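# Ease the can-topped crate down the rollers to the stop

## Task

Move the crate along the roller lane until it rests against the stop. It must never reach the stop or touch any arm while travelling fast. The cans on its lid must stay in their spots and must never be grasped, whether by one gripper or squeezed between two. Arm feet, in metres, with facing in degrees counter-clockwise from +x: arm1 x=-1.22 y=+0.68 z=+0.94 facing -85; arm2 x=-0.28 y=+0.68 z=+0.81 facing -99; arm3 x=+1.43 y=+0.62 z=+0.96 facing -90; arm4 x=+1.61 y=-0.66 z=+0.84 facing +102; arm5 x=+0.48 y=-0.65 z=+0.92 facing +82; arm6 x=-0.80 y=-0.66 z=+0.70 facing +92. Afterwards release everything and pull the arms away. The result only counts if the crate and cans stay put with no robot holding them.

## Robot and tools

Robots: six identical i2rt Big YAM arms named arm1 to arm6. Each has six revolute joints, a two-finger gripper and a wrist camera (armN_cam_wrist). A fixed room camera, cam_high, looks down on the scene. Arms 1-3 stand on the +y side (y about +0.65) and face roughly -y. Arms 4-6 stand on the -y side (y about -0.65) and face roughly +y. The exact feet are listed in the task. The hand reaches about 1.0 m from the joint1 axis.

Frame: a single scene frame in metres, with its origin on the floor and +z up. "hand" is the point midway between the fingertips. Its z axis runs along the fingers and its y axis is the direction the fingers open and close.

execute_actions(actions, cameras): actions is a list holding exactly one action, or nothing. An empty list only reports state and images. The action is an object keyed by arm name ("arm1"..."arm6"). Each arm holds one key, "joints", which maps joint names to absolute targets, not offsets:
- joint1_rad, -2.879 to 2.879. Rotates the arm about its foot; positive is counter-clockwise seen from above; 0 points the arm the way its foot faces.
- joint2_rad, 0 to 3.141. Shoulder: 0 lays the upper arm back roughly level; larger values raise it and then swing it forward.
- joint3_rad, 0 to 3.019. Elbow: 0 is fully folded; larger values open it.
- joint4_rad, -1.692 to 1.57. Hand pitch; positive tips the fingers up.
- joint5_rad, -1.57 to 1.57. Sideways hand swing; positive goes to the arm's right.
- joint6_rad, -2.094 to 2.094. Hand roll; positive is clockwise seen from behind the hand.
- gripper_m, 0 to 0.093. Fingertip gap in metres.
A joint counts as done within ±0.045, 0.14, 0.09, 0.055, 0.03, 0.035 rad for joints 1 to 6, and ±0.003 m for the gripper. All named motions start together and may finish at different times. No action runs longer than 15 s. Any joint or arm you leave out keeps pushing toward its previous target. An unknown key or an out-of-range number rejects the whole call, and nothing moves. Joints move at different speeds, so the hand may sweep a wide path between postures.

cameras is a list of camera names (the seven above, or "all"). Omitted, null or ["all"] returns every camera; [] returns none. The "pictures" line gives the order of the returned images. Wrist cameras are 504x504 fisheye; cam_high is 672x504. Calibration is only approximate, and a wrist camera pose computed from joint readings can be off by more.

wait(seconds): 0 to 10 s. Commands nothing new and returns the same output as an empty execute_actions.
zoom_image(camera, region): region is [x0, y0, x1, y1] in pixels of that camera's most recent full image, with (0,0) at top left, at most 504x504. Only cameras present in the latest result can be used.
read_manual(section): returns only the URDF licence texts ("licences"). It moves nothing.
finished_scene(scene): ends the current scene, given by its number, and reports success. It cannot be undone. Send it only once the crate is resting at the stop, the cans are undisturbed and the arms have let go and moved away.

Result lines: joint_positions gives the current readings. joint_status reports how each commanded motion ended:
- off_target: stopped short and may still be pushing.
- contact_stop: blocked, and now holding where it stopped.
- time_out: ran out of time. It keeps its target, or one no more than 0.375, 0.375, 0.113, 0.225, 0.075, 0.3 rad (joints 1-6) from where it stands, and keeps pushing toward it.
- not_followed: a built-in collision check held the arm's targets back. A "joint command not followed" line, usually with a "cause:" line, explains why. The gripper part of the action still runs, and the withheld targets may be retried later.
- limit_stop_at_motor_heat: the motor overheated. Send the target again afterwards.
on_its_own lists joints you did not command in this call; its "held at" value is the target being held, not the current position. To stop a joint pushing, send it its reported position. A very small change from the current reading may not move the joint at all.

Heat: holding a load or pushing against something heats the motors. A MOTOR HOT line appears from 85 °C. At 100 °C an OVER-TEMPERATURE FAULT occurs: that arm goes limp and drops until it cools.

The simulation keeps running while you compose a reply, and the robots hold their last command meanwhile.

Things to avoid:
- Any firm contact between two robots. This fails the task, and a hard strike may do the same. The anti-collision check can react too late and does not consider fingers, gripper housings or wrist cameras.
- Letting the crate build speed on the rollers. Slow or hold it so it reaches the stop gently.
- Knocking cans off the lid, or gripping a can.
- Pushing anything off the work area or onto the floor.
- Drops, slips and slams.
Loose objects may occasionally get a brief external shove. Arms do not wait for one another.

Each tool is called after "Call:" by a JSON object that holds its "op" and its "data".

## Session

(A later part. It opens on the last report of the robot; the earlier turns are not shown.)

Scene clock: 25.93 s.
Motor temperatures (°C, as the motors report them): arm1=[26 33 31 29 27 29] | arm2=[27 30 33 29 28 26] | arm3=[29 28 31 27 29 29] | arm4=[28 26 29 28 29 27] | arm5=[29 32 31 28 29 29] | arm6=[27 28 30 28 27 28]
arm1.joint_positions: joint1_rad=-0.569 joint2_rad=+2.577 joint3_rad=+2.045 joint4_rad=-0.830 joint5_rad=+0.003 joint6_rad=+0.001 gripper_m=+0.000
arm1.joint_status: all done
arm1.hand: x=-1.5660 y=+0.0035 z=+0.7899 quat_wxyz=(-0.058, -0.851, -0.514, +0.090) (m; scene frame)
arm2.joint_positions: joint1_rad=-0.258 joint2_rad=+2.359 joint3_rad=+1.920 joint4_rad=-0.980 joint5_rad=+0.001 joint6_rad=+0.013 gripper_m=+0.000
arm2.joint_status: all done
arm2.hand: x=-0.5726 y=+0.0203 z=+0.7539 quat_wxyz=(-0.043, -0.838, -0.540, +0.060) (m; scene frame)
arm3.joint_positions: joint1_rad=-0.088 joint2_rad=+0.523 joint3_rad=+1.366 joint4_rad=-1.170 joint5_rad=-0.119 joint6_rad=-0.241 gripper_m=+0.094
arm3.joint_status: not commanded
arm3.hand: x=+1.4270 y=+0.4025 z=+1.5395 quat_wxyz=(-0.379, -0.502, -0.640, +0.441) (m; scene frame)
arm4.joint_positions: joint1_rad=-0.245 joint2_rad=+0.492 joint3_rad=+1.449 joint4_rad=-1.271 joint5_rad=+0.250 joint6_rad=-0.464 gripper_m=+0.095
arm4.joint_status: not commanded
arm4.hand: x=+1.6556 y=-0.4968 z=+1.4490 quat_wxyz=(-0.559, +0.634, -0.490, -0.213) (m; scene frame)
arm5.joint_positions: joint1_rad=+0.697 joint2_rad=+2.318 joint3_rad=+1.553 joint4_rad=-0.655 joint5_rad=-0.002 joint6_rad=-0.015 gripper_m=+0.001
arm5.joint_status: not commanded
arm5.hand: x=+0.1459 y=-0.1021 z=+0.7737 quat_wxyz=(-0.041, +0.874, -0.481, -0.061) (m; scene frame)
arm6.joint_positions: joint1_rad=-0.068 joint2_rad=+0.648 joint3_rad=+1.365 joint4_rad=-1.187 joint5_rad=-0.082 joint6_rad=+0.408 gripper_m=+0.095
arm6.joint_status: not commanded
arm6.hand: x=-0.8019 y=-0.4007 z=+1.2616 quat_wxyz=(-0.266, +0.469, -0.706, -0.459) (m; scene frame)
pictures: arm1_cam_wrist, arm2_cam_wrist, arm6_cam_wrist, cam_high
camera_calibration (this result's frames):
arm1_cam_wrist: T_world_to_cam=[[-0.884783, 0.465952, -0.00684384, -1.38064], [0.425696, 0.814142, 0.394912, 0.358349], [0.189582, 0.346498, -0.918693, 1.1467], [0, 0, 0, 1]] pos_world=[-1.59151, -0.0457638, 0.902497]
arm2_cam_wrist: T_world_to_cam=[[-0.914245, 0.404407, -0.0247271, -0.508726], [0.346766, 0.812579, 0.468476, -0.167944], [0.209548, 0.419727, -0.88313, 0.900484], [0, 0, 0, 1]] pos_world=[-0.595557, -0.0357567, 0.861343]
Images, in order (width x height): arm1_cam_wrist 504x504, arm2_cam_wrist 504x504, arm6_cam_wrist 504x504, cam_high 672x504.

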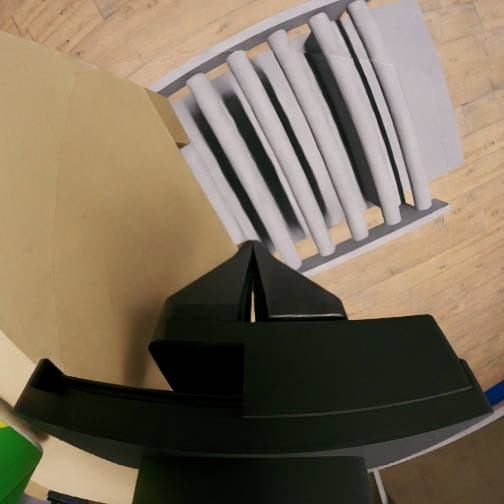

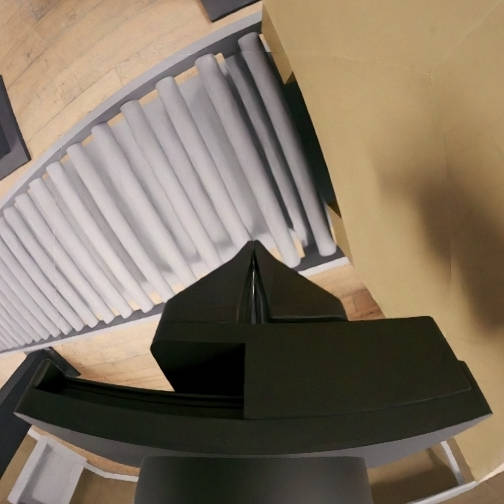

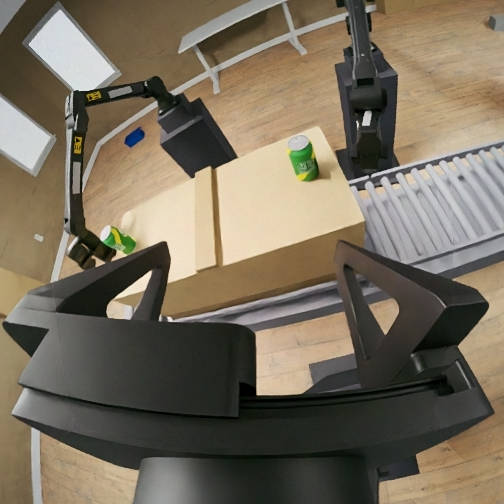

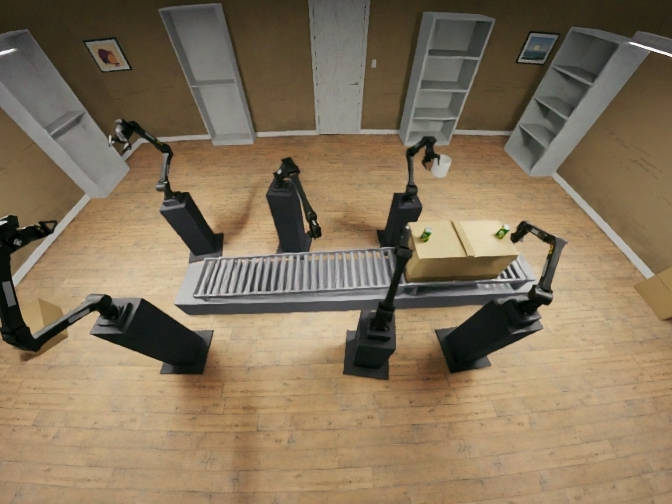

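Call:
{"op": "execute_actions", "data": {"actions": [{"arm1":{"joints":{"joint2_rad":2.44,"joint3_rad":1.7,"joint4_rad":-0.7}},"arm2":{"joints":{"joint1_rad":-0.22}}}], "cameras": ["arm2_cam_wrist"]}}

Call:
{"op": "execute_actions", "data": {"actions": [{"arm1":{"joints":{"joint1_rad":-0.48}},"arm2":{"joints":{"joint1_rad":-0.15}}}], "cameras": ["arm2_cam_wrist"]}}

Call:
{"op": "execute_actions", "data": {"actions": [{"arm1":{"joints":{"joint1_rad":-0.40}},"arm2":{"joints":{"joint1_rad":-0.08}}}], "cameras": ["arm1_cam_wrist","arm2_cam_wrist","cam_high"]}}

Scene clock: 27.90 s.
Motor temperatures (°C, as the motors report them): arm1=[26 33 31 29 27 29] | arm2=[27 30 33 29 28 26] | arm3=[29 28 31 27 29 29] | arm4=[28 26 29 28 29 27] | arm5=[29 32 31 28 29 29] | arm6=[27 28 30 28 27 28]
arm1.joint_positions: joint1_rad=-0.570 joint2_rad=+2.428 joint3_rad=+1.708 joint4_rad=-0.695 joint5_rad=-0.004 joint6_rad=+0.004 gripper_m=+0.000
arm1.joint_status: all done
arm1.hand: x=-1.5282 y=+0.0741 z=+0.7804 quat_wxyz=(-0.048, -0.854, -0.514, +0.066) (m; scene frame)
arm2.joint_positions: joint1_rad=-0.220 joint2_rad=+2.359 joint3_rad=+1.920 joint4_rad=-0.980 joint5_rad=+0.001 joint6_rad=+0.013 gripper_m=+0.000
arm2.joint_status: all done
arm2.hand: x=-0.5477 y=+0.0099 z=+0.7541 quat_wxyz=(-0.044, -0.828, -0.556, +0.059) (m; scene frame)
arm3.joint_positions: joint1_rad=-0.088 joint2_rad=+0.523 joint3_rad=+1.366 joint4_rad=-1.170 joint5_rad=-0.119 joint6_rad=-0.241 gripper_m=+0.094
arm3.joint_status: not commanded
arm3.hand: x=+1.4270 y=+0.4025 z=+1.5395 quat_wxyz=(-0.379, -0.502, -0.640, +0.441) (m; scene frame)
arm4.joint_positions: joint1_rad=-0.245 joint2_rad=+0.492 joint3_rad=+1.449 joint4_rad=-1.271 joint5_rad=+0.250 joint6_rad=-0.464 gripper_m=+0.095
arm4.joint_status: not commanded
arm4.hand: x=+1.6556 y=-0.4968 z=+1.4490 quat_wxyz=(-0.559, +0.634, -0.490, -0.213) (m; scene frame)
arm5.joint_positions: joint1_rad=+0.697 joint2_rad=+2.318 joint3_rad=+1.553 joint4_rad=-0.655 joint5_rad=-0.002 joint6_rad=-0.015 gripper_m=+0.001
arm5.joint_status: not commanded
arm5.hand: x=+0.1459 y=-0.1021 z=+0.7737 quat_wxyz=(-0.041, +0.874, -0.481, -0.061) (m; scene frame)
arm6.joint_positions: joint1_rad=-0.068 joint2_rad=+0.648 joint3_rad=+1.365 joint4_rad=-1.187 joint5_rad=-0.082 joint6_rad=+0.408 gripper_m=+0.095
arm6.joint_status: not commanded
arm6.hand: x=-0.8019 y=-0.4007 z=+1.2616 quat_wxyz=(-0.266, +0.469, -0.706, -0.459) (m; scene frame)
pictures: arm2_cam_wrist
camera_calibration (this result's frames):
arm2_cam_wrist: T_world_to_cam=[[-0.928718, 0.369948, -0.0249173, -0.489214], [0.316113, 0.82511, 0.468258, -0.184982], [0.193791, 0.427003, -0.88324, 0.891156], [0, 0, 0, 1]] pos_world=[-0.568565, -0.0469119, 0.861534]
Images, in order (width x height): arm2_cam_wrist 504x504.

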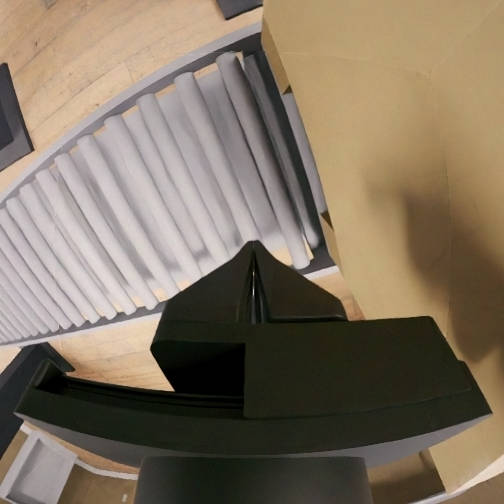

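Scene clock: 29.23 s.
Motor temperatures (°C, as the motors report them): arm1=[26 33 31 29 27 29] | arm2=[27 30 33 29 28 26] | arm3=[29 28 31 27 29 29] | arm4=[28 26 29 28 29 27] | arm5=[29 32 32 28 29 29] | arm6=[27 28 31 28 27 28]
arm1.joint_positions: joint1_rad=-0.487 joint2_rad=+2.428 joint3_rad=+1.708 joint4_rad=-0.695 joint5_rad=+0.003 joint6_rad=+0.001 gripper_m=+0.000
arm1.joint_status: all done
arm1.hand: x=-1.4786 y=+0.0507 z=+0.7810 quat_wxyz=(-0.048, -0.831, -0.550, +0.066) (m; scene frame)
arm2.joint_positions: joint1_rad=-0.141 joint2_rad=+2.359 joint3_rad=+1.920 joint4_rad=-0.980 joint5_rad=+0.001 joint6_rad=+0.013 gripper_m=+0.000
arm2.joint_status: all done
arm2.hand: x=-0.4940 y=-0.0089 z=+0.7545 quat_wxyz=(-0.047, -0.806, -0.588, +0.057) (m; scene frame)
arm3.joint_positions: joint1_rad=-0.088 joint2_rad=+0.523 joint3_rad=+1.366 joint4_rad=-1.170 joint5_rad=-0.119 joint6_rad=-0.241 gripper_m=+0.094
arm3.joint_status: not commanded
arm3.hand: x=+1.4270 y=+0.4025 z=+1.5395 quat_wxyz=(-0.379, -0.502, -0.640, +0.441) (m; scene frame)
arm4.joint_positions: joint1_rad=-0.245 joint2_rad=+0.492 joint3_rad=+1.449 joint4_rad=-1.271 joint5_rad=+0.250 joint6_rad=-0.464 gripper_m=+0.095
arm4.joint_status: not commanded
arm4.hand: x=+1.6556 y=-0.4968 z=+1.4490 quat_wxyz=(-0.559, +0.634, -0.490, -0.213) (m; scene frame)
arm5.joint_positions: joint1_rad=+0.697 joint2_rad=+2.318 joint3_rad=+1.553 joint4_rad=-0.655 joint5_rad=-0.002 joint6_rad=-0.015 gripper_m=+0.001
arm5.joint_status: not commanded
arm5.hand: x=+0.1459 y=-0.1021 z=+0.7737 quat_wxyz=(-0.041, +0.874, -0.481, -0.061) (m; scene frame)
arm6.joint_positions: joint1_rad=-0.068 joint2_rad=+0.648 joint3_rad=+1.365 joint4_rad=-1.187 joint5_rad=-0.082 joint6_rad=+0.408 gripper_m=+0.095
arm6.joint_status: not commanded
arm6.hand: x=-0.8019 y=-0.4007 z=+1.2616 quat_wxyz=(-0.266, +0.469, -0.706, -0.459) (m; scene frame)
pictures: arm2_cam_wrist
camera_calibration (this result's frames):
arm2_cam_wrist: T_world_to_cam=[[-0.955001, 0.295521, -0.0252884, -0.445694], [0.249951, 0.847766, 0.46778, -0.21876], [0.159677, 0.440409, -0.883483, 0.872563], [0, 0, 0, 1]] pos_world=[-0.510288, -0.0671155, 0.861955]
Images, in order (width x height): arm2_cam_wrist 504x504.

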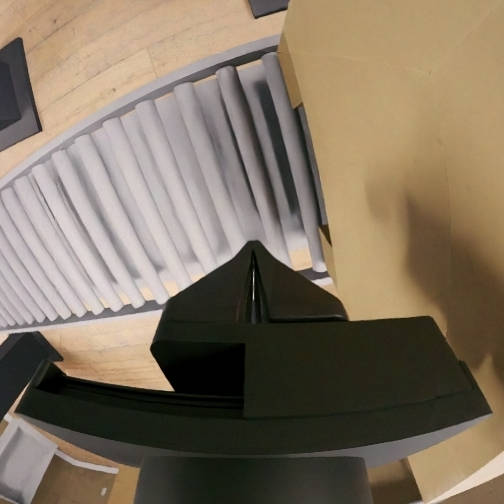

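Scene clock: 30.57 s.
Motor temperatures (°C, as the motors report them): arm1=[26 33 31 29 27 29] | arm2=[27 30 33 29 28 26] | arm3=[29 28 31 27 29 29] | arm4=[28 26 29 28 29 27] | arm5=[29 32 32 28 29 29] | arm6=[27 28 31 28 27 28]
arm1.joint_positions: joint1_rad=-0.408 joint2_rad=+2.428 joint3_rad=+1.708 joint4_rad=-0.695 joint5_rad=+0.003 joint6_rad=-0.004 gripper_m=+0.000
arm1.joint_status: all done
arm1.hand: x=-1.4283 y=+0.0317 z=+0.7815 quat_wxyz=(-0.050, -0.807, -0.585, +0.065) (m; scene frame)
arm2.joint_positions: joint1_rad=-0.072 joint2_rad=+2.359 joint3_rad=+1.920 joint4_rad=-0.980 joint5_rad=+0.001 joint6_rad=+0.013 gripper_m=+0.000
arm2.joint_status: all done
arm2.hand: x=-0.4459 y=-0.0218 z=+0.7548 quat_wxyz=(-0.049, -0.785, -0.615, +0.056) (m; scene frame)
arm3.joint_positions: joint1_rad=-0.088 joint2_rad=+0.523 joint3_rad=+1.366 joint4_rad=-1.170 joint5_rad=-0.119 joint6_rad=-0.241 gripper_m=+0.094
arm3.joint_status: not commanded
arm3.hand: x=+1.4270 y=+0.4025 z=+1.5395 quat_wxyz=(-0.379, -0.502, -0.640, +0.441) (m; scene frame)
arm4.joint_positions: joint1_rad=-0.245 joint2_rad=+0.492 joint3_rad=+1.449 joint4_rad=-1.271 joint5_rad=+0.250 joint6_rad=-0.464 gripper_m=+0.095
arm4.joint_status: not commanded
arm4.hand: x=+1.6556 y=-0.4968 z=+1.4490 quat_wxyz=(-0.559, +0.634, -0.490, -0.213) (m; scene frame)
arm5.joint_positions: joint1_rad=+0.697 joint2_rad=+2.318 joint3_rad=+1.553 joint4_rad=-0.655 joint5_rad=-0.002 joint6_rad=-0.015 gripper_m=+0.001
arm5.joint_status: not commanded
arm5.hand: x=+0.1459 y=-0.1021 z=+0.7737 quat_wxyz=(-0.041, +0.874, -0.481, -0.061) (m; scene frame)
arm6.joint_positions: joint1_rad=-0.068 joint2_rad=+0.648 joint3_rad=+1.365 joint4_rad=-1.187 joint5_rad=-0.082 joint6_rad=+0.408 gripper_m=+0.095
arm6.joint_status: not commanded
arm6.hand: x=-0.8019 y=-0.4007 z=+1.2616 quat_wxyz=(-0.266, +0.469, -0.706, -0.459) (m; scene frame)
pictures: arm1_cam_wrist, arm2_cam_wrist, cam_high
camera_calibration (this result's frames):
arm1_cam_wrist: T_world_to_cam=[[-0.949755, 0.312958, -0.00481837, -1.36152], [0.278866, 0.853084, 0.441, 0.0331539], [0.142125, 0.417498, -0.897494, 1.01647], [0, 0, 0, 1]] pos_world=[-1.44682, -0.0265562, 0.89109]
arm2_cam_wrist: T_world_to_cam=[[-0.97311, 0.228918, -0.0255772, -0.40525], [0.190789, 0.863245, 0.467341, -0.245702], [0.129062, 0.449894, -0.883707, 0.857614], [0, 0, 0, 1]] pos_world=[-0.458161, -0.0809662, 0.862341]
Images, in order (width x height): arm1_cam_wrist 504x504, arm2_cam_wrist 504x504, cam_high 672x504.

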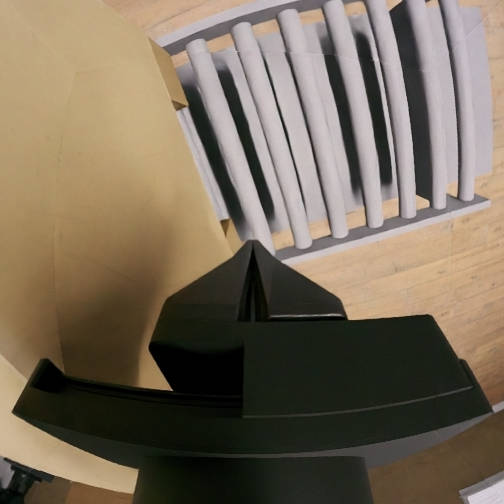

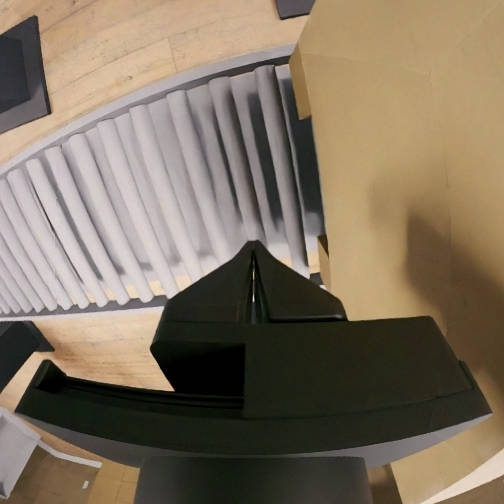

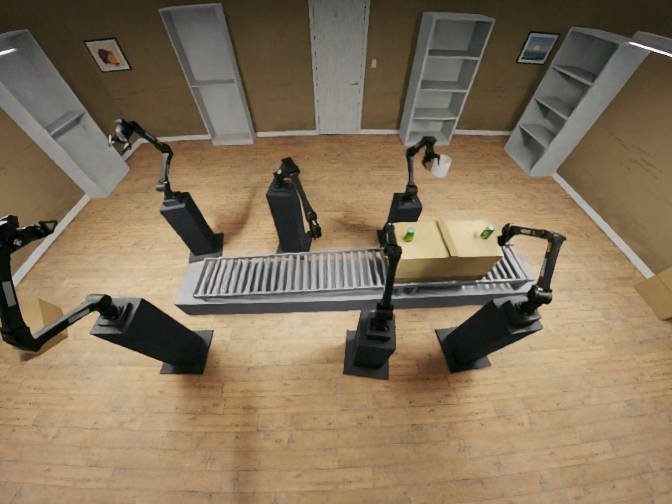

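Call:
{"op": "execute_actions", "data": {"actions": [{"arm1":{"joints":{"joint1_rad":-0.30}},"arm2":{"joints":{"joint1_rad":0.0}}}], "cameras": []}}

Call:
{"op": "execute_actions", "data": {"actions": [{"arm1":{"joints":{"joint1_rad":-0.21}},"arm2":{"joints":{"joint1_rad":0.085}}}], "cameras": []}}

Call:
{"op": "execute_actions", "data": {"actions": [{"arm1":{"joints":{"joint1_rad":-0.12}},"arm2":{"joints":{"joint1_rad":0.17}}}], "cameras": []}}

Call:
{"op": "execute_actions", "data": {"actions": [{"arm1":{"joints":{"joint1_rad":-0.03}},"arm2":{"joints":{"joint1_rad":0.255}}}], "cameras": ["arm1_cam_wrist","arm2_cam_wrist","cam_high"]}}

Scene clock: 32.33 s.
Motor temperatures (°C, as the motors report them): arm1=[26 33 30 29 27 29] | arm2=[27 30 33 29 28 26] | arm3=[29 28 31 27 29 29] | arm4=[28 26 29 28 29 27] | arm5=[29 32 32 28 29 29] | arm6=[27 28 31 28 27 28]
arm1.joint_positions: joint1_rad=-0.304 joint2_rad=+2.428 joint3_rad=+1.708 joint4_rad=-0.695 joint5_rad=+0.003 joint6_rad=-0.008 gripper_m=+0.000
arm1.joint_status: all done
arm1.hand: x=-1.3601 y=+0.0129 z=+0.7820 quat_wxyz=(-0.053, -0.774, -0.628, +0.063) (m; scene frame)
arm2.joint_positions: joint1_rad=+0.008 joint2_rad=+2.359 joint3_rad=+1.920 joint4_rad=-0.980 joint5_rad=+0.001 joint6_rad=+0.013 gripper_m=+0.000
arm2.joint_status: all done
arm2.hand: x=-0.3888 y=-0.0326 z=+0.7553 quat_wxyz=(-0.052, -0.759, -0.646, +0.054) (m; scene frame)
arm3.joint_positions: joint1_rad=-0.088 joint2_rad=+0.523 joint3_rad=+1.366 joint4_rad=-1.170 joint5_rad=-0.119 joint6_rad=-0.241 gripper_m=+0.094
arm3.joint_status: not commanded
arm3.hand: x=+1.4270 y=+0.4025 z=+1.5395 quat_wxyz=(-0.379, -0.502, -0.640, +0.441) (m; scene frame)
arm4.joint_positions: joint1_rad=-0.245 joint2_rad=+0.492 joint3_rad=+1.449 joint4_rad=-1.271 joint5_rad=+0.250 joint6_rad=-0.464 gripper_m=+0.095
arm4.joint_status: not commanded
arm4.hand: x=+1.6556 y=-0.4968 z=+1.4490 quat_wxyz=(-0.559, +0.634, -0.490, -0.213) (m; scene frame)
arm5.joint_positions: joint1_rad=+0.697 joint2_rad=+2.318 joint3_rad=+1.553 joint4_rad=-0.655 joint5_rad=-0.002 joint6_rad=-0.015 gripper_m=+0.001
arm5.joint_status: not commanded
arm5.hand: x=+0.1459 y=-0.1021 z=+0.7737 quat_wxyz=(-0.041, +0.874, -0.481, -0.061) (m; scene frame)
arm6.joint_positions: joint1_rad=-0.068 joint2_rad=+0.648 joint3_rad=+1.365 joint4_rad=-1.187 joint5_rad=-0.082 joint6_rad=+0.408 gripper_m=+0.095
arm6.joint_status: not commanded
arm6.hand: x=-0.8019 y=-0.4007 z=+1.2616 quat_wxyz=(-0.266, +0.469, -0.706, -0.459) (m; scene frame)
pictures: none
No camera images: the call's "cameras" was empty. Leave "cameras" out to get every camera's image.

Scene clock: 33.47 s.
Motor temperatures (°C, as the motors report them): arm1=[26 33 30 29 27 29] | arm2=[27 30 34 29 28 26] | arm3=[29 28 31 27 29 29] | arm4=[28 26 29 28 29 27] | arm5=[29 32 32 28 29 29] | arm6=[27 28 31 28 27 28]
arm1.joint_positions: joint1_rad=-0.220 joint2_rad=+2.428 joint3_rad=+1.707 joint4_rad=-0.695 joint5_rad=+0.003 joint6_rad=-0.010 gripper_m=+0.000
arm1.joint_status: all done
arm1.hand: x=-1.3041 y=+0.0040 z=+0.7819 quat_wxyz=(-0.055, -0.746, -0.660, +0.060) (m; scene frame)
arm2.joint_positions: joint1_rad=+0.093 joint2_rad=+2.359 joint3_rad=+1.920 joint4_rad=-0.980 joint5_rad=+0.001 joint6_rad=+0.013 gripper_m=+0.000
arm2.joint_status: all done
arm2.hand: x=-0.3278 y=-0.0391 z=+0.7557 quat_wxyz=(-0.054, -0.731, -0.678, +0.052) (m; scene frame)
arm3.joint_positions: joint1_rad=-0.088 joint2_rad=+0.523 joint3_rad=+1.366 joint4_rad=-1.170 joint5_rad=-0.119 joint6_rad=-0.241 gripper_m=+0.094
arm3.joint_status: not commanded
arm3.hand: x=+1.4270 y=+0.4025 z=+1.5395 quat_wxyz=(-0.379, -0.502, -0.640, +0.441) (m; scene frame)
arm4.joint_positions: joint1_rad=-0.245 joint2_rad=+0.492 joint3_rad=+1.449 joint4_rad=-1.271 joint5_rad=+0.250 joint6_rad=-0.464 gripper_m=+0.095
arm4.joint_status: not commanded
arm4.hand: x=+1.6556 y=-0.4968 z=+1.4490 quat_wxyz=(-0.559, +0.634, -0.490, -0.213) (m; scene frame)
arm5.joint_positions: joint1_rad=+0.697 joint2_rad=+2.318 joint3_rad=+1.553 joint4_rad=-0.655 joint5_rad=-0.002 joint6_rad=-0.015 gripper_m=+0.001
arm5.joint_status: not commanded
arm5.hand: x=+0.1459 y=-0.1021 z=+0.7737 quat_wxyz=(-0.041, +0.874, -0.481, -0.061) (m; scene frame)
arm6.joint_positions: joint1_rad=-0.068 joint2_rad=+0.648 joint3_rad=+1.365 joint4_rad=-1.187 joint5_rad=-0.082 joint6_rad=+0.408 gripper_m=+0.095
arm6.joint_status: not commanded
arm6.hand: x=-0.8019 y=-0.4007 z=+1.2616 quat_wxyz=(-0.266, +0.469, -0.706, -0.459) (m; scene frame)
pictures: none
No camera images: the call's "cameras" was empty. Leave "cameras" out to get every camera's image.

Scene clock: 34.73 s.
Motor temperatures (°C, as the motors report them): arm1=[26 33 30 29 27 29] | arm2=[27 30 34 29 28 26] | arm3=[29 28 31 27 29 29] | arm4=[28 26 29 28 29 27] | arm5=[29 33 32 28 29 29] | arm6=[27 28 31 28 27 28]
arm1.joint_positions: joint1_rad=-0.123 joint2_rad=+2.428 joint3_rad=+1.707 joint4_rad=-0.695 joint5_rad=+0.003 joint6_rad=-0.010 gripper_m=+0.000
arm1.joint_status: all done
arm1.hand: x=-1.2386 y=-0.0016 z=+0.7823 quat_wxyz=(-0.058, -0.714, -0.696, +0.058) (m; scene frame)
arm2.joint_positions: joint1_rad=+0.178 joint2_rad=+2.359 joint3_rad=+1.920 joint4_rad=-0.980 joint5_rad=+0.001 joint6_rad=+0.013 gripper_m=+0.000
arm2.joint_status: all done
arm2.hand: x=-0.2665 y=-0.0403 z=+0.7562 quat_wxyz=(-0.057, -0.702, -0.708, +0.050) (m; scene frame)
arm3.joint_positions: joint1_rad=-0.088 joint2_rad=+0.523 joint3_rad=+1.366 joint4_rad=-1.170 joint5_rad=-0.119 joint6_rad=-0.241 gripper_m=+0.094
arm3.joint_status: not commanded
arm3.hand: x=+1.4270 y=+0.4025 z=+1.5395 quat_wxyz=(-0.379, -0.502, -0.640, +0.441) (m; scene frame)
arm4.joint_positions: joint1_rad=-0.245 joint2_rad=+0.492 joint3_rad=+1.449 joint4_rad=-1.271 joint5_rad=+0.250 joint6_rad=-0.464 gripper_m=+0.095
arm4.joint_status: not commanded
arm4.hand: x=+1.6556 y=-0.4968 z=+1.4490 quat_wxyz=(-0.559, +0.634, -0.490, -0.213) (m; scene frame)
arm5.joint_positions: joint1_rad=+0.697 joint2_rad=+2.318 joint3_rad=+1.553 joint4_rad=-0.655 joint5_rad=-0.002 joint6_rad=-0.015 gripper_m=+0.001
arm5.joint_status: not commanded
arm5.hand: x=+0.1459 y=-0.1021 z=+0.7737 quat_wxyz=(-0.041, +0.874, -0.481, -0.061) (m; scene frame)
arm6.joint_positions: joint1_rad=-0.068 joint2_rad=+0.648 joint3_rad=+1.365 joint4_rad=-1.187 joint5_rad=-0.082 joint6_rad=+0.408 gripper_m=+0.095
arm6.joint_status: not commanded
arm6.hand: x=-0.8019 y=-0.4007 z=+1.2616 quat_wxyz=(-0.266, +0.469, -0.706, -0.459) (m; scene frame)
pictures: none
No camera images: the call's "cameras" was empty. Leave "cameras" out to get every camera's image.

Scene clock: 35.83 s.
Motor temperatures (°C, as the motors report them): arm1=[26 33 30 29 27 29] | arm2=[27 30 34 29 28 26] | arm3=[29 28 31 27 29 29] | arm4=[28 26 29 28 29 27] | arm5=[29 33 32 28 29 29] | arm6=[27 28 31 28 27 28]
arm1.joint_positions: joint1_rad=-0.036 joint2_rad=+2.428 joint3_rad=+1.707 joint4_rad=-0.695 joint5_rad=+0.003 joint6_rad=-0.010 gripper_m=+0.000
arm1.joint_status: all done
arm1.hand: x=-1.1796 y=-0.0011 z=+0.7827 quat_wxyz=(-0.060, -0.682, -0.726, +0.056) (m; scene frame)
arm2.joint_positions: joint1_rad=+0.263 joint2_rad=+2.359 joint3_rad=+1.920 joint4_rad=-0.980 joint5_rad=+0.001 joint6_rad=+0.013 gripper_m=+0.000
arm2.joint_status: all done
arm2.hand: x=-0.2056 y=-0.0363 z=+0.7567 quat_wxyz=(-0.059, -0.671, -0.737, +0.047) (m; scene frame)
arm3.joint_positions: joint1_rad=-0.088 joint2_rad=+0.523 joint3_rad=+1.366 joint4_rad=-1.170 joint5_rad=-0.119 joint6_rad=-0.241 gripper_m=+0.094
arm3.joint_status: not commanded
arm3.hand: x=+1.4270 y=+0.4025 z=+1.5395 quat_wxyz=(-0.379, -0.502, -0.640, +0.441) (m; scene frame)
arm4.joint_positions: joint1_rad=-0.245 joint2_rad=+0.492 joint3_rad=+1.449 joint4_rad=-1.271 joint5_rad=+0.250 joint6_rad=-0.464 gripper_m=+0.095
arm4.joint_status: not commanded
arm4.hand: x=+1.6556 y=-0.4968 z=+1.4490 quat_wxyz=(-0.559, +0.634, -0.490, -0.213) (m; scene frame)
arm5.joint_positions: joint1_rad=+0.697 joint2_rad=+2.318 joint3_rad=+1.553 joint4_rad=-0.655 joint5_rad=-0.002 joint6_rad=-0.015 gripper_m=+0.001
arm5.joint_status: not commanded
arm5.hand: x=+0.1459 y=-0.1021 z=+0.7737 quat_wxyz=(-0.041, +0.874, -0.481, -0.061) (m; scene frame)
arm6.joint_positions: joint1_rad=-0.068 joint2_rad=+0.648 joint3_rad=+1.365 joint4_rad=-1.187 joint5_rad=-0.082 joint6_rad=+0.408 gripper_m=+0.095
arm6.joint_status: not commanded
arm6.hand: x=-0.8019 y=-0.4007 z=+1.2616 quat_wxyz=(-0.266, +0.469, -0.706, -0.459) (m; scene frame)
pictures: arm1_cam_wrist, arm2_cam_wrist, cam_high
camera_calibration (this result's frames):
arm1_cam_wrist: T_world_to_cam=[[-0.998176, -0.0603646, -0.000588316, -1.17588], [-0.054457, 0.896199, 0.440298, -0.40133], [-0.0260511, 0.439527, -0.897852, 0.797816], [0, 0, 0, 1]] pos_world=[-1.17481, -0.061971, 0.892333]
arm2_cam_wrist: T_world_to_cam=[[-0.994214, -0.104105, -0.0264678, -0.183804], [-0.104433, 0.879119, 0.465021, -0.33826], [-0.0251427, 0.465094, -0.884904, 0.804553], [0, 0, 0, 1]] pos_world=[-0.197837, -0.0959575, 0.864385]
Images, in order (width x height): arm1_cam_wrist 504x504, arm2_cam_wrist 504x504, cam_high 672x504.

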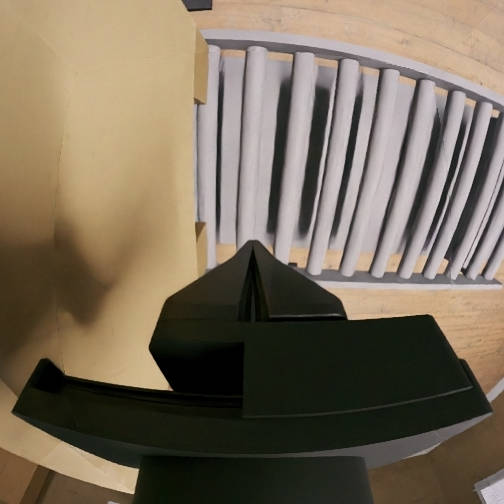

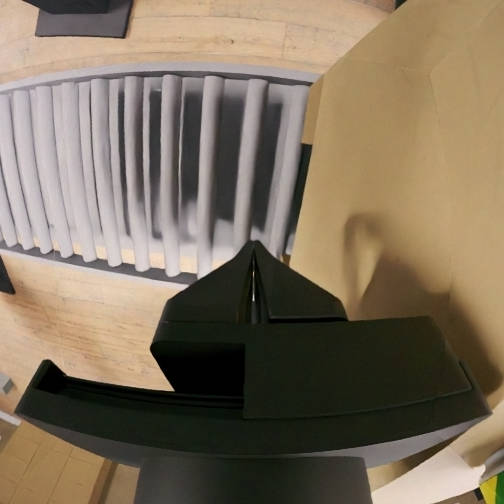

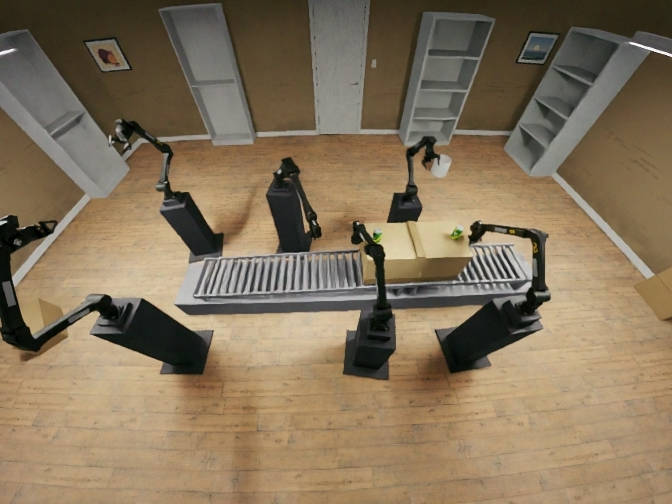

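Call:
{"op": "execute_actions", "data": {"actions": [{"arm2":{"joints":{"joint1_rad":0.33,"joint2_rad":2.19,"joint3_rad":1.5,"joint4_rad":-0.78}},"arm5":{"joints":{"joint1_rad":0.75,"joint2_rad":2.44,"joint6_rad":1.7}}}], "cameras": ["arm2_cam_wrist"]}}

Call:
{"op": "execute_actions", "data": {"actions": [{"arm2":{"joints":{"joint1_rad":0.41}}}], "cameras": ["arm1_cam_wrist","arm2_cam_wrist","cam_high"]}}

Scene clock: 38.90 s.
Motor temperatures (°C, as the motors report them): arm1=[26 33 30 29 27 29] | arm2=[27 30 33 29 28 26] | arm3=[29 28 32 27 29 29] | arm4=[28 26 29 28 29 27] | arm5=[29 33 32 28 29 29] | arm6=[27 28 31 28 27 28]
arm1.joint_positions: joint1_rad=-0.036 joint2_rad=+2.428 joint3_rad=+1.707 joint4_rad=-0.695 joint5_rad=+0.003 joint6_rad=-0.010 gripper_m=+0.000
arm1.joint_status: not commanded
arm1.hand: x=-1.1796 y=-0.0011 z=+0.7827 quat_wxyz=(-0.060, -0.682, -0.726, +0.056) (m; scene frame)
arm2.joint_positions: joint1_rad=+0.418 joint2_rad=+2.134 joint3_rad=+1.568 joint4_rad=-0.748 joint5_rad=-0.036 joint6_rad=+0.002 gripper_m=+0.000
arm2.joint_status: joint1_rad time_out (moved +0.155 of +0.067); the others done
arm2.on_its_own: joint1_rad reads +0.418 and still pushes toward +0.330 since a time_out
arm2.hand: x=-0.1043 y=+0.0389 z=+0.7856 quat_wxyz=(-0.115, -0.602, -0.788, +0.060) (m; scene frame)
arm3.joint_positions: joint1_rad=-0.088 joint2_rad=+0.523 joint3_rad=+1.366 joint4_rad=-1.170 joint5_rad=-0.119 joint6_rad=-0.241 gripper_m=+0.094
arm3.joint_status: not commanded
arm3.hand: x=+1.4270 y=+0.4025 z=+1.5395 quat_wxyz=(-0.379, -0.502, -0.640, +0.441) (m; scene frame)
arm4.joint_positions: joint1_rad=-0.245 joint2_rad=+0.492 joint3_rad=+1.449 joint4_rad=-1.271 joint5_rad=+0.250 joint6_rad=-0.464 gripper_m=+0.095
arm4.joint_status: not commanded
arm4.hand: x=+1.6556 y=-0.4968 z=+1.4490 quat_wxyz=(-0.559, +0.634, -0.490, -0.213) (m; scene frame)
arm5.joint_positions: joint1_rad=+0.754 joint2_rad=+2.435 joint3_rad=+1.553 joint4_rad=-0.654 joint5_rad=-0.002 joint6_rad=+1.684 gripper_m=+0.001
arm5.joint_status: all done
arm5.hand: x=+0.1369 y=-0.1517 z=+0.7026 quat_wxyz=(+0.001, +0.244, -0.970, -0.015) (m; scene frame)
arm6.joint_positions: joint1_rad=-0.068 joint2_rad=+0.648 joint3_rad=+1.365 joint4_rad=-1.187 joint5_rad=-0.082 joint6_rad=+0.408 gripper_m=+0.095
arm6.joint_status: not commanded
arm6.hand: x=-0.8019 y=-0.4007 z=+1.2616 quat_wxyz=(-0.266, +0.469, -0.706, -0.459) (m; scene frame)
pictures: arm2_cam_wrist
camera_calibration (this result's frames):
arm2_cam_wrist: T_world_to_cam=[[-0.958928, -0.277372, -0.0593547, -0.038292], [-0.27932, 0.886951, 0.367829, -0.349426], [-0.0493808, 0.369301, -0.927997, 0.832723], [0, 0, 0, 1]] pos_world=[-0.0932005, -0.00822224, 0.899021]
Images, in order (width x height): arm2_cam_wrist 504x504.

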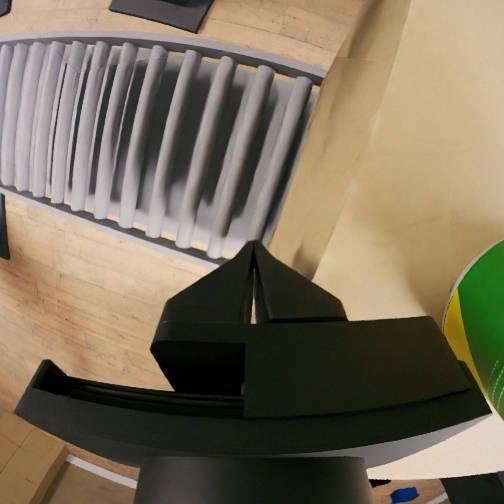

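not run: a stop came earlier in this reply.

Call:
{"op": "execute_actions", "data": {"actions": [{"arm2":{"joints":{"joint1_rad":0.41}},"arm5":{"joints":{"joint1_rad":0.91,"joint2_rad":2.57,"joint3_rad":1.95,"joint4_rad":-0.85,"joint6_rad":2.09}}}], "cameras": ["arm5_cam_wrist","arm2_cam_wrist","cam_high"]}}

Scene clock: 40.87 s.
Motor temperatures (°C, as the motors report them): arm1=[26 33 30 29 27 29] | arm2=[27 30 33 29 28 26] | arm3=[29 28 32 27 29 29] | arm4=[28 26 29 28 29 27] | arm5=[29 33 32 28 29 29] | arm6=[27 28 31 28 27 28]
arm1.joint_positions: joint1_rad=-0.036 joint2_rad=+2.428 joint3_rad=+1.707 joint4_rad=-0.695 joint5_rad=+0.003 joint6_rad=-0.010 gripper_m=+0.000
arm1.joint_status: not commanded
arm1.hand: x=-1.1796 y=-0.0011 z=+0.7827 quat_wxyz=(-0.060, -0.682, -0.726, +0.056) (m; scene frame)
arm2.joint_positions: joint1_rad=+0.447 joint2_rad=+2.134 joint3_rad=+1.541 joint4_rad=-0.750 joint5_rad=-0.018 joint6_rad=+0.002 gripper_m=+0.000
arm2.joint_status: all done
arm2.hand: x=-0.0922 y=+0.0553 z=+0.7753 quat_wxyz=(-0.099, -0.593, -0.797, +0.058) (m; scene frame)
arm3.joint_positions: joint1_rad=-0.088 joint2_rad=+0.523 joint3_rad=+1.366 joint4_rad=-1.170 joint5_rad=-0.119 joint6_rad=-0.241 gripper_m=+0.094
arm3.joint_status: not commanded
arm3.hand: x=+1.4270 y=+0.4025 z=+1.5395 quat_wxyz=(-0.379, -0.502, -0.640, +0.441) (m; scene frame)
arm4.joint_positions: joint1_rad=-0.245 joint2_rad=+0.492 joint3_rad=+1.449 joint4_rad=-1.271 joint5_rad=+0.250 joint6_rad=-0.464 gripper_m=+0.095
arm4.joint_status: not commanded
arm4.hand: x=+1.6556 y=-0.4968 z=+1.4490 quat_wxyz=(-0.559, +0.634, -0.490, -0.213) (m; scene frame)
arm5.joint_positions: joint1_rad=+0.912 joint2_rad=+2.563 joint3_rad=+1.933 joint4_rad=-0.835 joint5_rad=+0.000 joint6_rad=+2.068 gripper_m=+0.001
arm5.joint_status: all done
joint sent to its limit — the command would take arm5.joint6_rad past its upper limit, so that joint was sent only as far as its limit.
arm5.hand: x=-0.0102 y=-0.1357 z=+0.7281 quat_wxyz=(+0.025, +0.133, -0.990, -0.043) (m; scene frame)
arm6.joint_positions: joint1_rad=-0.068 joint2_rad=+0.648 joint3_rad=+1.365 joint4_rad=-1.187 joint5_rad=-0.082 joint6_rad=+0.408 gripper_m=+0.095
arm6.joint_status: not commanded
arm6.hand: x=-0.8019 y=-0.4007 z=+1.2616 quat_wxyz=(-0.266, +0.469, -0.706, -0.459) (m; scene frame)
pictures: arm2_cam_wrist, arm5_cam_wrist, cam_high
camera_calibration (this result's frames):
arm2_cam_wrist: T_world_to_cam=[[-0.952977, -0.30006, -0.0424112, -0.0340706], [-0.291916, 0.871381, 0.394309, -0.377683], [-0.08136, 0.388148, -0.917999, 0.805975], [0, 0, 0, 1]] pos_world=[-0.0771462, 0.00604501, 0.887363]
arm5_cam_wrist: T_world_to_cam=[[0.257368, -0.96169, -0.0944124, -0.0618118], [-0.749532, -0.260341, 0.608625, -0.480221], [-0.609888, -0.0858755, -0.787821, 0.682775], [0, 0, 0, 1]] pos_world=[0.0723839, -0.125831, 0.824344]
Images, in order (width x height): arm2_cam_wrist 504x504, arm5_cam_wrist 504x504, cam_high 672x504.

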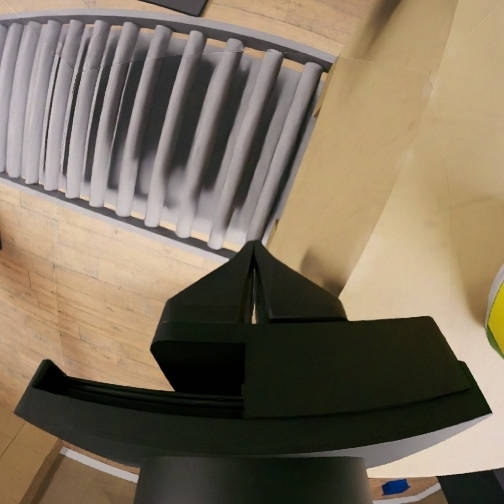

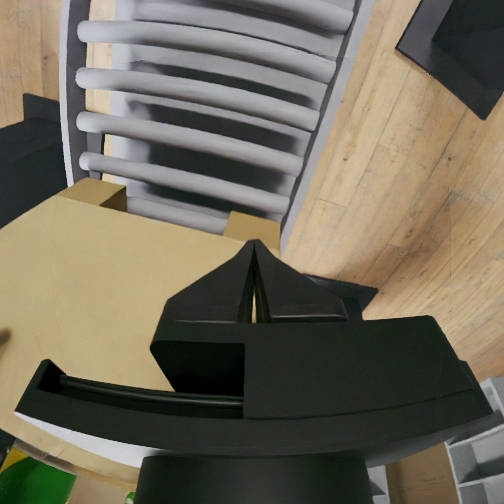

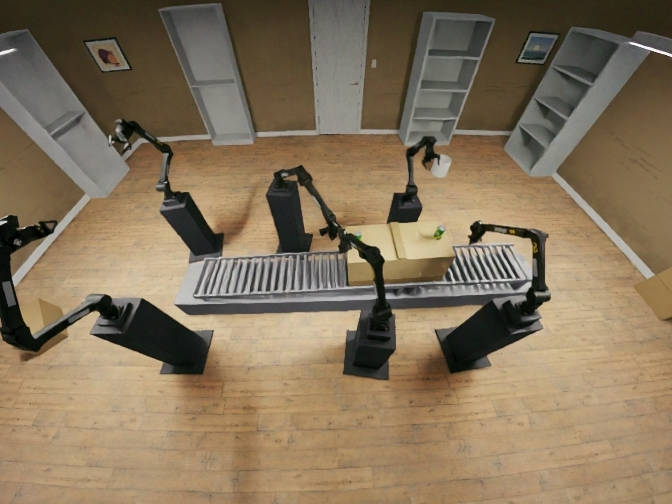

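Call:
{"op": "execute_actions", "data": {"actions": [{"arm2":{"joints":{"joint1_rad":0.47}},"arm5":{"joints":{"joint2_rad":2.66,"joint4_rad":-0.75}}}], "cameras": []}}

Call:
{"op": "execute_actions", "data": {"actions": [{"arm2":{"joints":{"joint1_rad":0.53}}}], "cameras": []}}

Call:
{"op": "execute_actions", "data": {"actions": [{"arm2":{"joints":{"joint1_rad":0.59}}}], "cameras": []}}

Call:
{"op": "execute_actions", "data": {"actions": [{"arm2":{"joints":{"joint1_rad":0.66}}}], "cameras": ["arm5_cam_wrist","arm2_cam_wrist","cam_high"]}}

Scene clock: 42.53 s.
Motor temperatures (°C, as the motors report them): arm1=[26 33 30 29 27 29] | arm2=[27 30 32 29 28 26] | arm3=[29 28 32 27 29 29] | arm4=[28 26 29 28 29 27] | arm5=[29 33 32 28 29 29] | arm6=[27 28 31 28 27 28]
arm1.joint_positions: joint1_rad=-0.036 joint2_rad=+2.428 joint3_rad=+1.707 joint4_rad=-0.695 joint5_rad=+0.003 joint6_rad=-0.010 gripper_m=+0.000
arm1.joint_status: not commanded
arm1.hand: x=-1.1796 y=-0.0011 z=+0.7827 quat_wxyz=(-0.060, -0.682, -0.726, +0.056) (m; scene frame)
arm2.joint_positions: joint1_rad=+0.525 joint2_rad=+2.163 joint3_rad=+1.521 joint4_rad=-0.758 joint5_rad=-0.022 joint6_rad=+0.001 gripper_m=+0.000
arm2.joint_status: joint1_rad off_target (ended at +0.525, target +0.470)
arm2.hand: x=-0.0494 y=+0.0881 z=+0.7496 quat_wxyz=(-0.079, -0.563, -0.822, +0.036) (m; scene frame)
arm3.joint_positions: joint1_rad=-0.088 joint2_rad=+0.523 joint3_rad=+1.366 joint4_rad=-1.170 joint5_rad=-0.119 joint6_rad=-0.241 gripper_m=+0.094
arm3.joint_status: not commanded
arm3.hand: x=+1.4270 y=+0.4025 z=+1.5395 quat_wxyz=(-0.379, -0.502, -0.640, +0.441) (m; scene frame)
arm4.joint_positions: joint1_rad=-0.245 joint2_rad=+0.492 joint3_rad=+1.449 joint4_rad=-1.271 joint5_rad=+0.250 joint6_rad=-0.464 gripper_m=+0.095
arm4.joint_status: not commanded
arm4.hand: x=+1.6556 y=-0.4968 z=+1.4490 quat_wxyz=(-0.559, +0.634, -0.490, -0.213) (m; scene frame)
arm5.joint_positions: joint1_rad=+0.912 joint2_rad=+2.644 joint3_rad=+1.933 joint4_rad=-0.767 joint5_rad=+0.000 joint6_rad=+2.069 gripper_m=+0.001
arm5.joint_status: all done
arm5.hand: x=-0.0016 y=-0.1439 z=+0.6743 quat_wxyz=(+0.021, +0.132, -0.990, -0.038) (m; scene frame)
arm6.joint_positions: joint1_rad=-0.068 joint2_rad=+0.648 joint3_rad=+1.365 joint4_rad=-1.187 joint5_rad=-0.082 joint6_rad=+0.408 gripper_m=+0.095
arm6.joint_status: not commanded
arm6.hand: x=-0.8019 y=-0.4007 z=+1.2616 quat_wxyz=(-0.266, +0.469, -0.706, -0.459) (m; scene frame)
pictures: none
No camera images: the call's "cameras" was empty. Leave "cameras" out to get every camera's image.

Scene clock: 43.60 s.
Motor temperatures (°C, as the motors report them): arm1=[26 33 30 29 27 29] | arm2=[27 30 32 29 28 26] | arm3=[29 28 32 27 29 29] | arm4=[28 26 29 28 29 27] | arm5=[29 33 32 28 29 29] | arm6=[27 28 31 28 27 28]
arm1.joint_positions: joint1_rad=-0.036 joint2_rad=+2.428 joint3_rad=+1.707 joint4_rad=-0.695 joint5_rad=+0.003 joint6_rad=-0.010 gripper_m=+0.000
arm1.joint_status: not commanded
arm1.hand: x=-1.1796 y=-0.0011 z=+0.7827 quat_wxyz=(-0.060, -0.682, -0.726, +0.056) (m; scene frame)
arm2.joint_positions: joint1_rad=+0.563 joint2_rad=+2.165 joint3_rad=+1.521 joint4_rad=-0.758 joint5_rad=-0.014 joint6_rad=+0.001 gripper_m=+0.000
arm2.joint_status: all done
arm2.hand: x=-0.0281 y=+0.0973 z=+0.7486 quat_wxyz=(-0.077, -0.547, -0.833, +0.037) (m; scene frame)
arm3.joint_positions: joint1_rad=-0.088 joint2_rad=+0.523 joint3_rad=+1.366 joint4_rad=-1.170 joint5_rad=-0.119 joint6_rad=-0.241 gripper_m=+0.094
arm3.joint_status: not commanded
arm3.hand: x=+1.4270 y=+0.4025 z=+1.5395 quat_wxyz=(-0.379, -0.502, -0.640, +0.441) (m; scene frame)
arm4.joint_positions: joint1_rad=-0.245 joint2_rad=+0.492 joint3_rad=+1.449 joint4_rad=-1.271 joint5_rad=+0.250 joint6_rad=-0.464 gripper_m=+0.095
arm4.joint_status: not commanded
arm4.hand: x=+1.6556 y=-0.4968 z=+1.4490 quat_wxyz=(-0.559, +0.634, -0.490, -0.213) (m; scene frame)
arm5.joint_positions: joint1_rad=+0.902 joint2_rad=+2.644 joint3_rad=+1.933 joint4_rad=-0.767 joint5_rad=+0.000 joint6_rad=+2.069 gripper_m=+0.001
arm5.joint_status: not commanded
arm5.hand: x=+0.0034 y=-0.1392 z=+0.6743 quat_wxyz=(+0.021, +0.127, -0.991, -0.038) (m; scene frame)
arm6.joint_positions: joint1_rad=-0.068 joint2_rad=+0.648 joint3_rad=+1.365 joint4_rad=-1.187 joint5_rad=-0.082 joint6_rad=+0.408 gripper_m=+0.095
arm6.joint_status: not commanded
arm6.hand: x=-0.8019 y=-0.4007 z=+1.2616 quat_wxyz=(-0.266, +0.469, -0.706, -0.459) (m; scene frame)
pictures: none
No camera images: the call's "cameras" was empty. Leave "cameras" out to get every camera's image.

Scene clock: 44.63 s.
Motor temperatures (°C, as the motors report them): arm1=[26 33 30 29 27 29] | arm2=[27 30 32 29 28 26] | arm3=[29 28 32 27 29 29] | arm4=[28 26 29 28 29 27] | arm5=[29 33 32 28 29 29] | arm6=[27 28 31 28 27 28]
arm1.joint_positions: joint1_rad=-0.036 joint2_rad=+2.428 joint3_rad=+1.707 joint4_rad=-0.695 joint5_rad=+0.003 joint6_rad=-0.010 gripper_m=+0.000
arm1.joint_status: not commanded
arm1.hand: x=-1.1796 y=-0.0011 z=+0.7827 quat_wxyz=(-0.060, -0.682, -0.726, +0.056) (m; scene frame)
arm2.joint_positions: joint1_rad=+0.595 joint2_rad=+2.166 joint3_rad=+1.518 joint4_rad=-0.763 joint5_rad=-0.001 joint6_rad=+0.001 gripper_m=+0.000
arm2.joint_status: all done
arm2.hand: x=-0.0130 y=+0.1069 z=+0.7474 quat_wxyz=(-0.071, -0.535, -0.841, +0.039) (m; scene frame)
arm3.joint_positions: joint1_rad=-0.088 joint2_rad=+0.523 joint3_rad=+1.366 joint4_rad=-1.170 joint5_rad=-0.119 joint6_rad=-0.241 gripper_m=+0.094
arm3.joint_status: not commanded
arm3.hand: x=+1.4270 y=+0.4025 z=+1.5395 quat_wxyz=(-0.379, -0.502, -0.640, +0.441) (m; scene frame)
arm4.joint_positions: joint1_rad=-0.245 joint2_rad=+0.492 joint3_rad=+1.449 joint4_rad=-1.271 joint5_rad=+0.250 joint6_rad=-0.464 gripper_m=+0.095
arm4.joint_status: not commanded
arm4.hand: x=+1.6556 y=-0.4968 z=+1.4490 quat_wxyz=(-0.559, +0.634, -0.490, -0.213) (m; scene frame)
arm5.joint_positions: joint1_rad=+0.883 joint2_rad=+2.644 joint3_rad=+1.933 joint4_rad=-0.764 joint5_rad=+0.000 joint6_rad=+2.069 gripper_m=+0.001
arm5.joint_status: not commanded
arm5.hand: x=+0.0127 y=-0.1296 z=+0.6748 quat_wxyz=(+0.022, +0.118, -0.992, -0.039) (m; scene frame)
arm6.joint_positions: joint1_rad=-0.068 joint2_rad=+0.648 joint3_rad=+1.365 joint4_rad=-1.187 joint5_rad=-0.082 joint6_rad=+0.408 gripper_m=+0.095
arm6.joint_status: not commanded
arm6.hand: x=-0.8019 y=-0.4007 z=+1.2616 quat_wxyz=(-0.266, +0.469, -0.706, -0.459) (m; scene frame)
pictures: none
No camera images: the call's "cameras" was empty. Leave "cameras" out to get every camera's image.

Scene clock: 45.60 s.
Motor temperatures (°C, as the motors report them): arm1=[26 33 30 29 27 29] | arm2=[27 30 32 29 28 26] | arm3=[29 28 32 27 29 29] | arm4=[28 26 29 28 29 27] | arm5=[29 33 32 28 29 29] | arm6=[27 28 31 28 27 28]
arm1.joint_positions: joint1_rad=-0.036 joint2_rad=+2.428 joint3_rad=+1.707 joint4_rad=-0.695 joint5_rad=+0.003 joint6_rad=-0.010 gripper_m=+0.000
arm1.joint_status: not commanded
arm1.hand: x=-1.1796 y=-0.0011 z=+0.7827 quat_wxyz=(-0.060, -0.682, -0.726, +0.056) (m; scene frame)
arm2.joint_positions: joint1_rad=+0.665 joint2_rad=+2.179 joint3_rad=+1.503 joint4_rad=-0.769 joint5_rad=+0.002 joint6_rad=+0.001 gripper_m=+0.000
arm2.joint_status: all done
arm2.hand: x=+0.0211 y=+0.1370 z=+0.7346 quat_wxyz=(-0.057, -0.505, -0.861, +0.030) (m; scene frame)
arm3.joint_positions: joint1_rad=-0.088 joint2_rad=+0.523 joint3_rad=+1.366 joint4_rad=-1.170 joint5_rad=-0.119 joint6_rad=-0.241 gripper_m=+0.094
arm3.joint_status: not commanded
arm3.hand: x=+1.4270 y=+0.4025 z=+1.5395 quat_wxyz=(-0.379, -0.502, -0.640, +0.441) (m; scene frame)
arm4.joint_positions: joint1_rad=-0.245 joint2_rad=+0.492 joint3_rad=+1.449 joint4_rad=-1.271 joint5_rad=+0.250 joint6_rad=-0.464 gripper_m=+0.095
arm4.joint_status: not commanded
arm4.hand: x=+1.6556 y=-0.4968 z=+1.4490 quat_wxyz=(-0.559, +0.634, -0.490, -0.213) (m; scene frame)
arm5.joint_positions: joint1_rad=+0.879 joint2_rad=+2.644 joint3_rad=+1.933 joint4_rad=-0.764 joint5_rad=+0.000 joint6_rad=+2.069 gripper_m=+0.001
arm5.joint_status: not commanded
arm5.hand: x=+0.0144 y=-0.1278 z=+0.6751 quat_wxyz=(+0.022, +0.116, -0.992, -0.040) (m; scene frame)
arm6.joint_positions: joint1_rad=-0.068 joint2_rad=+0.648 joint3_rad=+1.365 joint4_rad=-1.187 joint5_rad=-0.082 joint6_rad=+0.408 gripper_m=+0.095
arm6.joint_status: not commanded
arm6.hand: x=-0.8019 y=-0.4007 z=+1.2616 quat_wxyz=(-0.266, +0.469, -0.706, -0.459) (m; scene frame)
pictures: arm2_cam_wrist, arm5_cam_wrist, cam_high
camera_calibration (this result's frames):
arm2_cam_wrist: T_world_to_cam=[[-0.868395, -0.495315, -0.02353, 0.107803], [-0.443266, 0.754122, 0.484577, -0.446791], [-0.222274, 0.431234, -0.874432, 0.711204], [0, 0, 0, 1]] pos_world=[0.0536505, 0.083636, 0.840941]
arm5_cam_wrist: T_world_to_cam=[[0.225808, -0.970358, -0.0861172, -0.071822], [-0.761721, -0.230979, 0.605334, -0.421313], [-0.607282, -0.0710921, -0.791299, 0.660918], [0, 0, 0, 1]] pos_world=[0.0966586, -0.120022, 0.771834]
Images, in order (width x height): arm2_cam_wrist 504x504, arm5_cam_wrist 504x504, cam_high 672x504.

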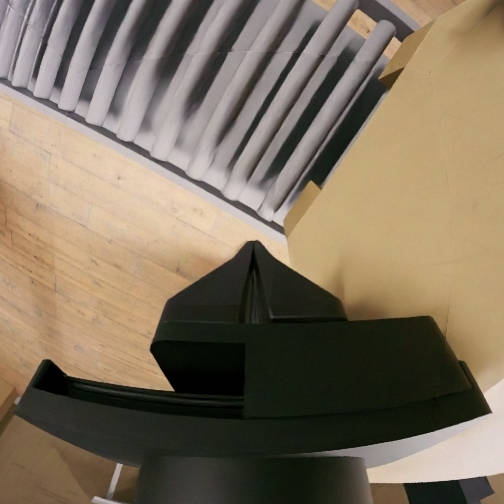

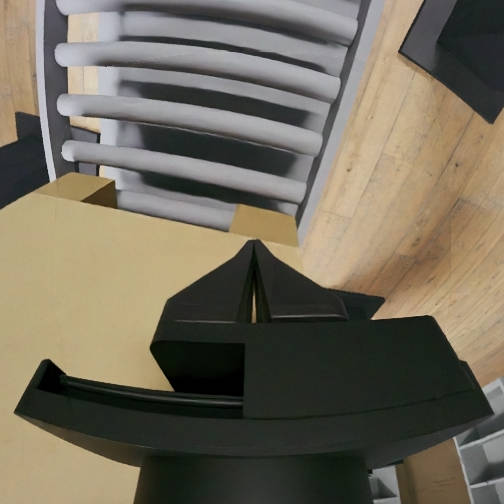

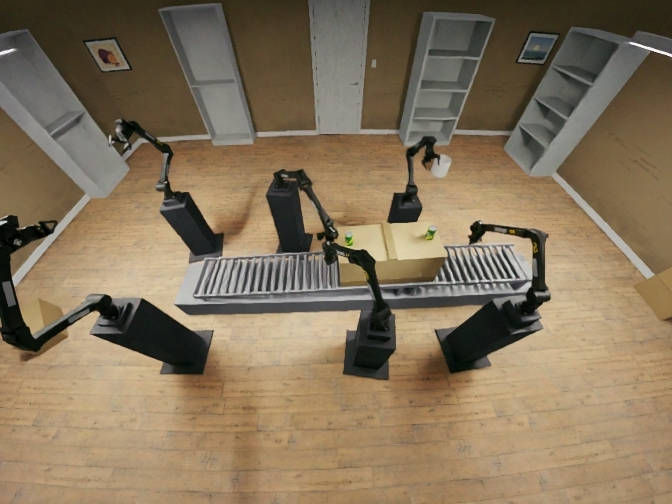

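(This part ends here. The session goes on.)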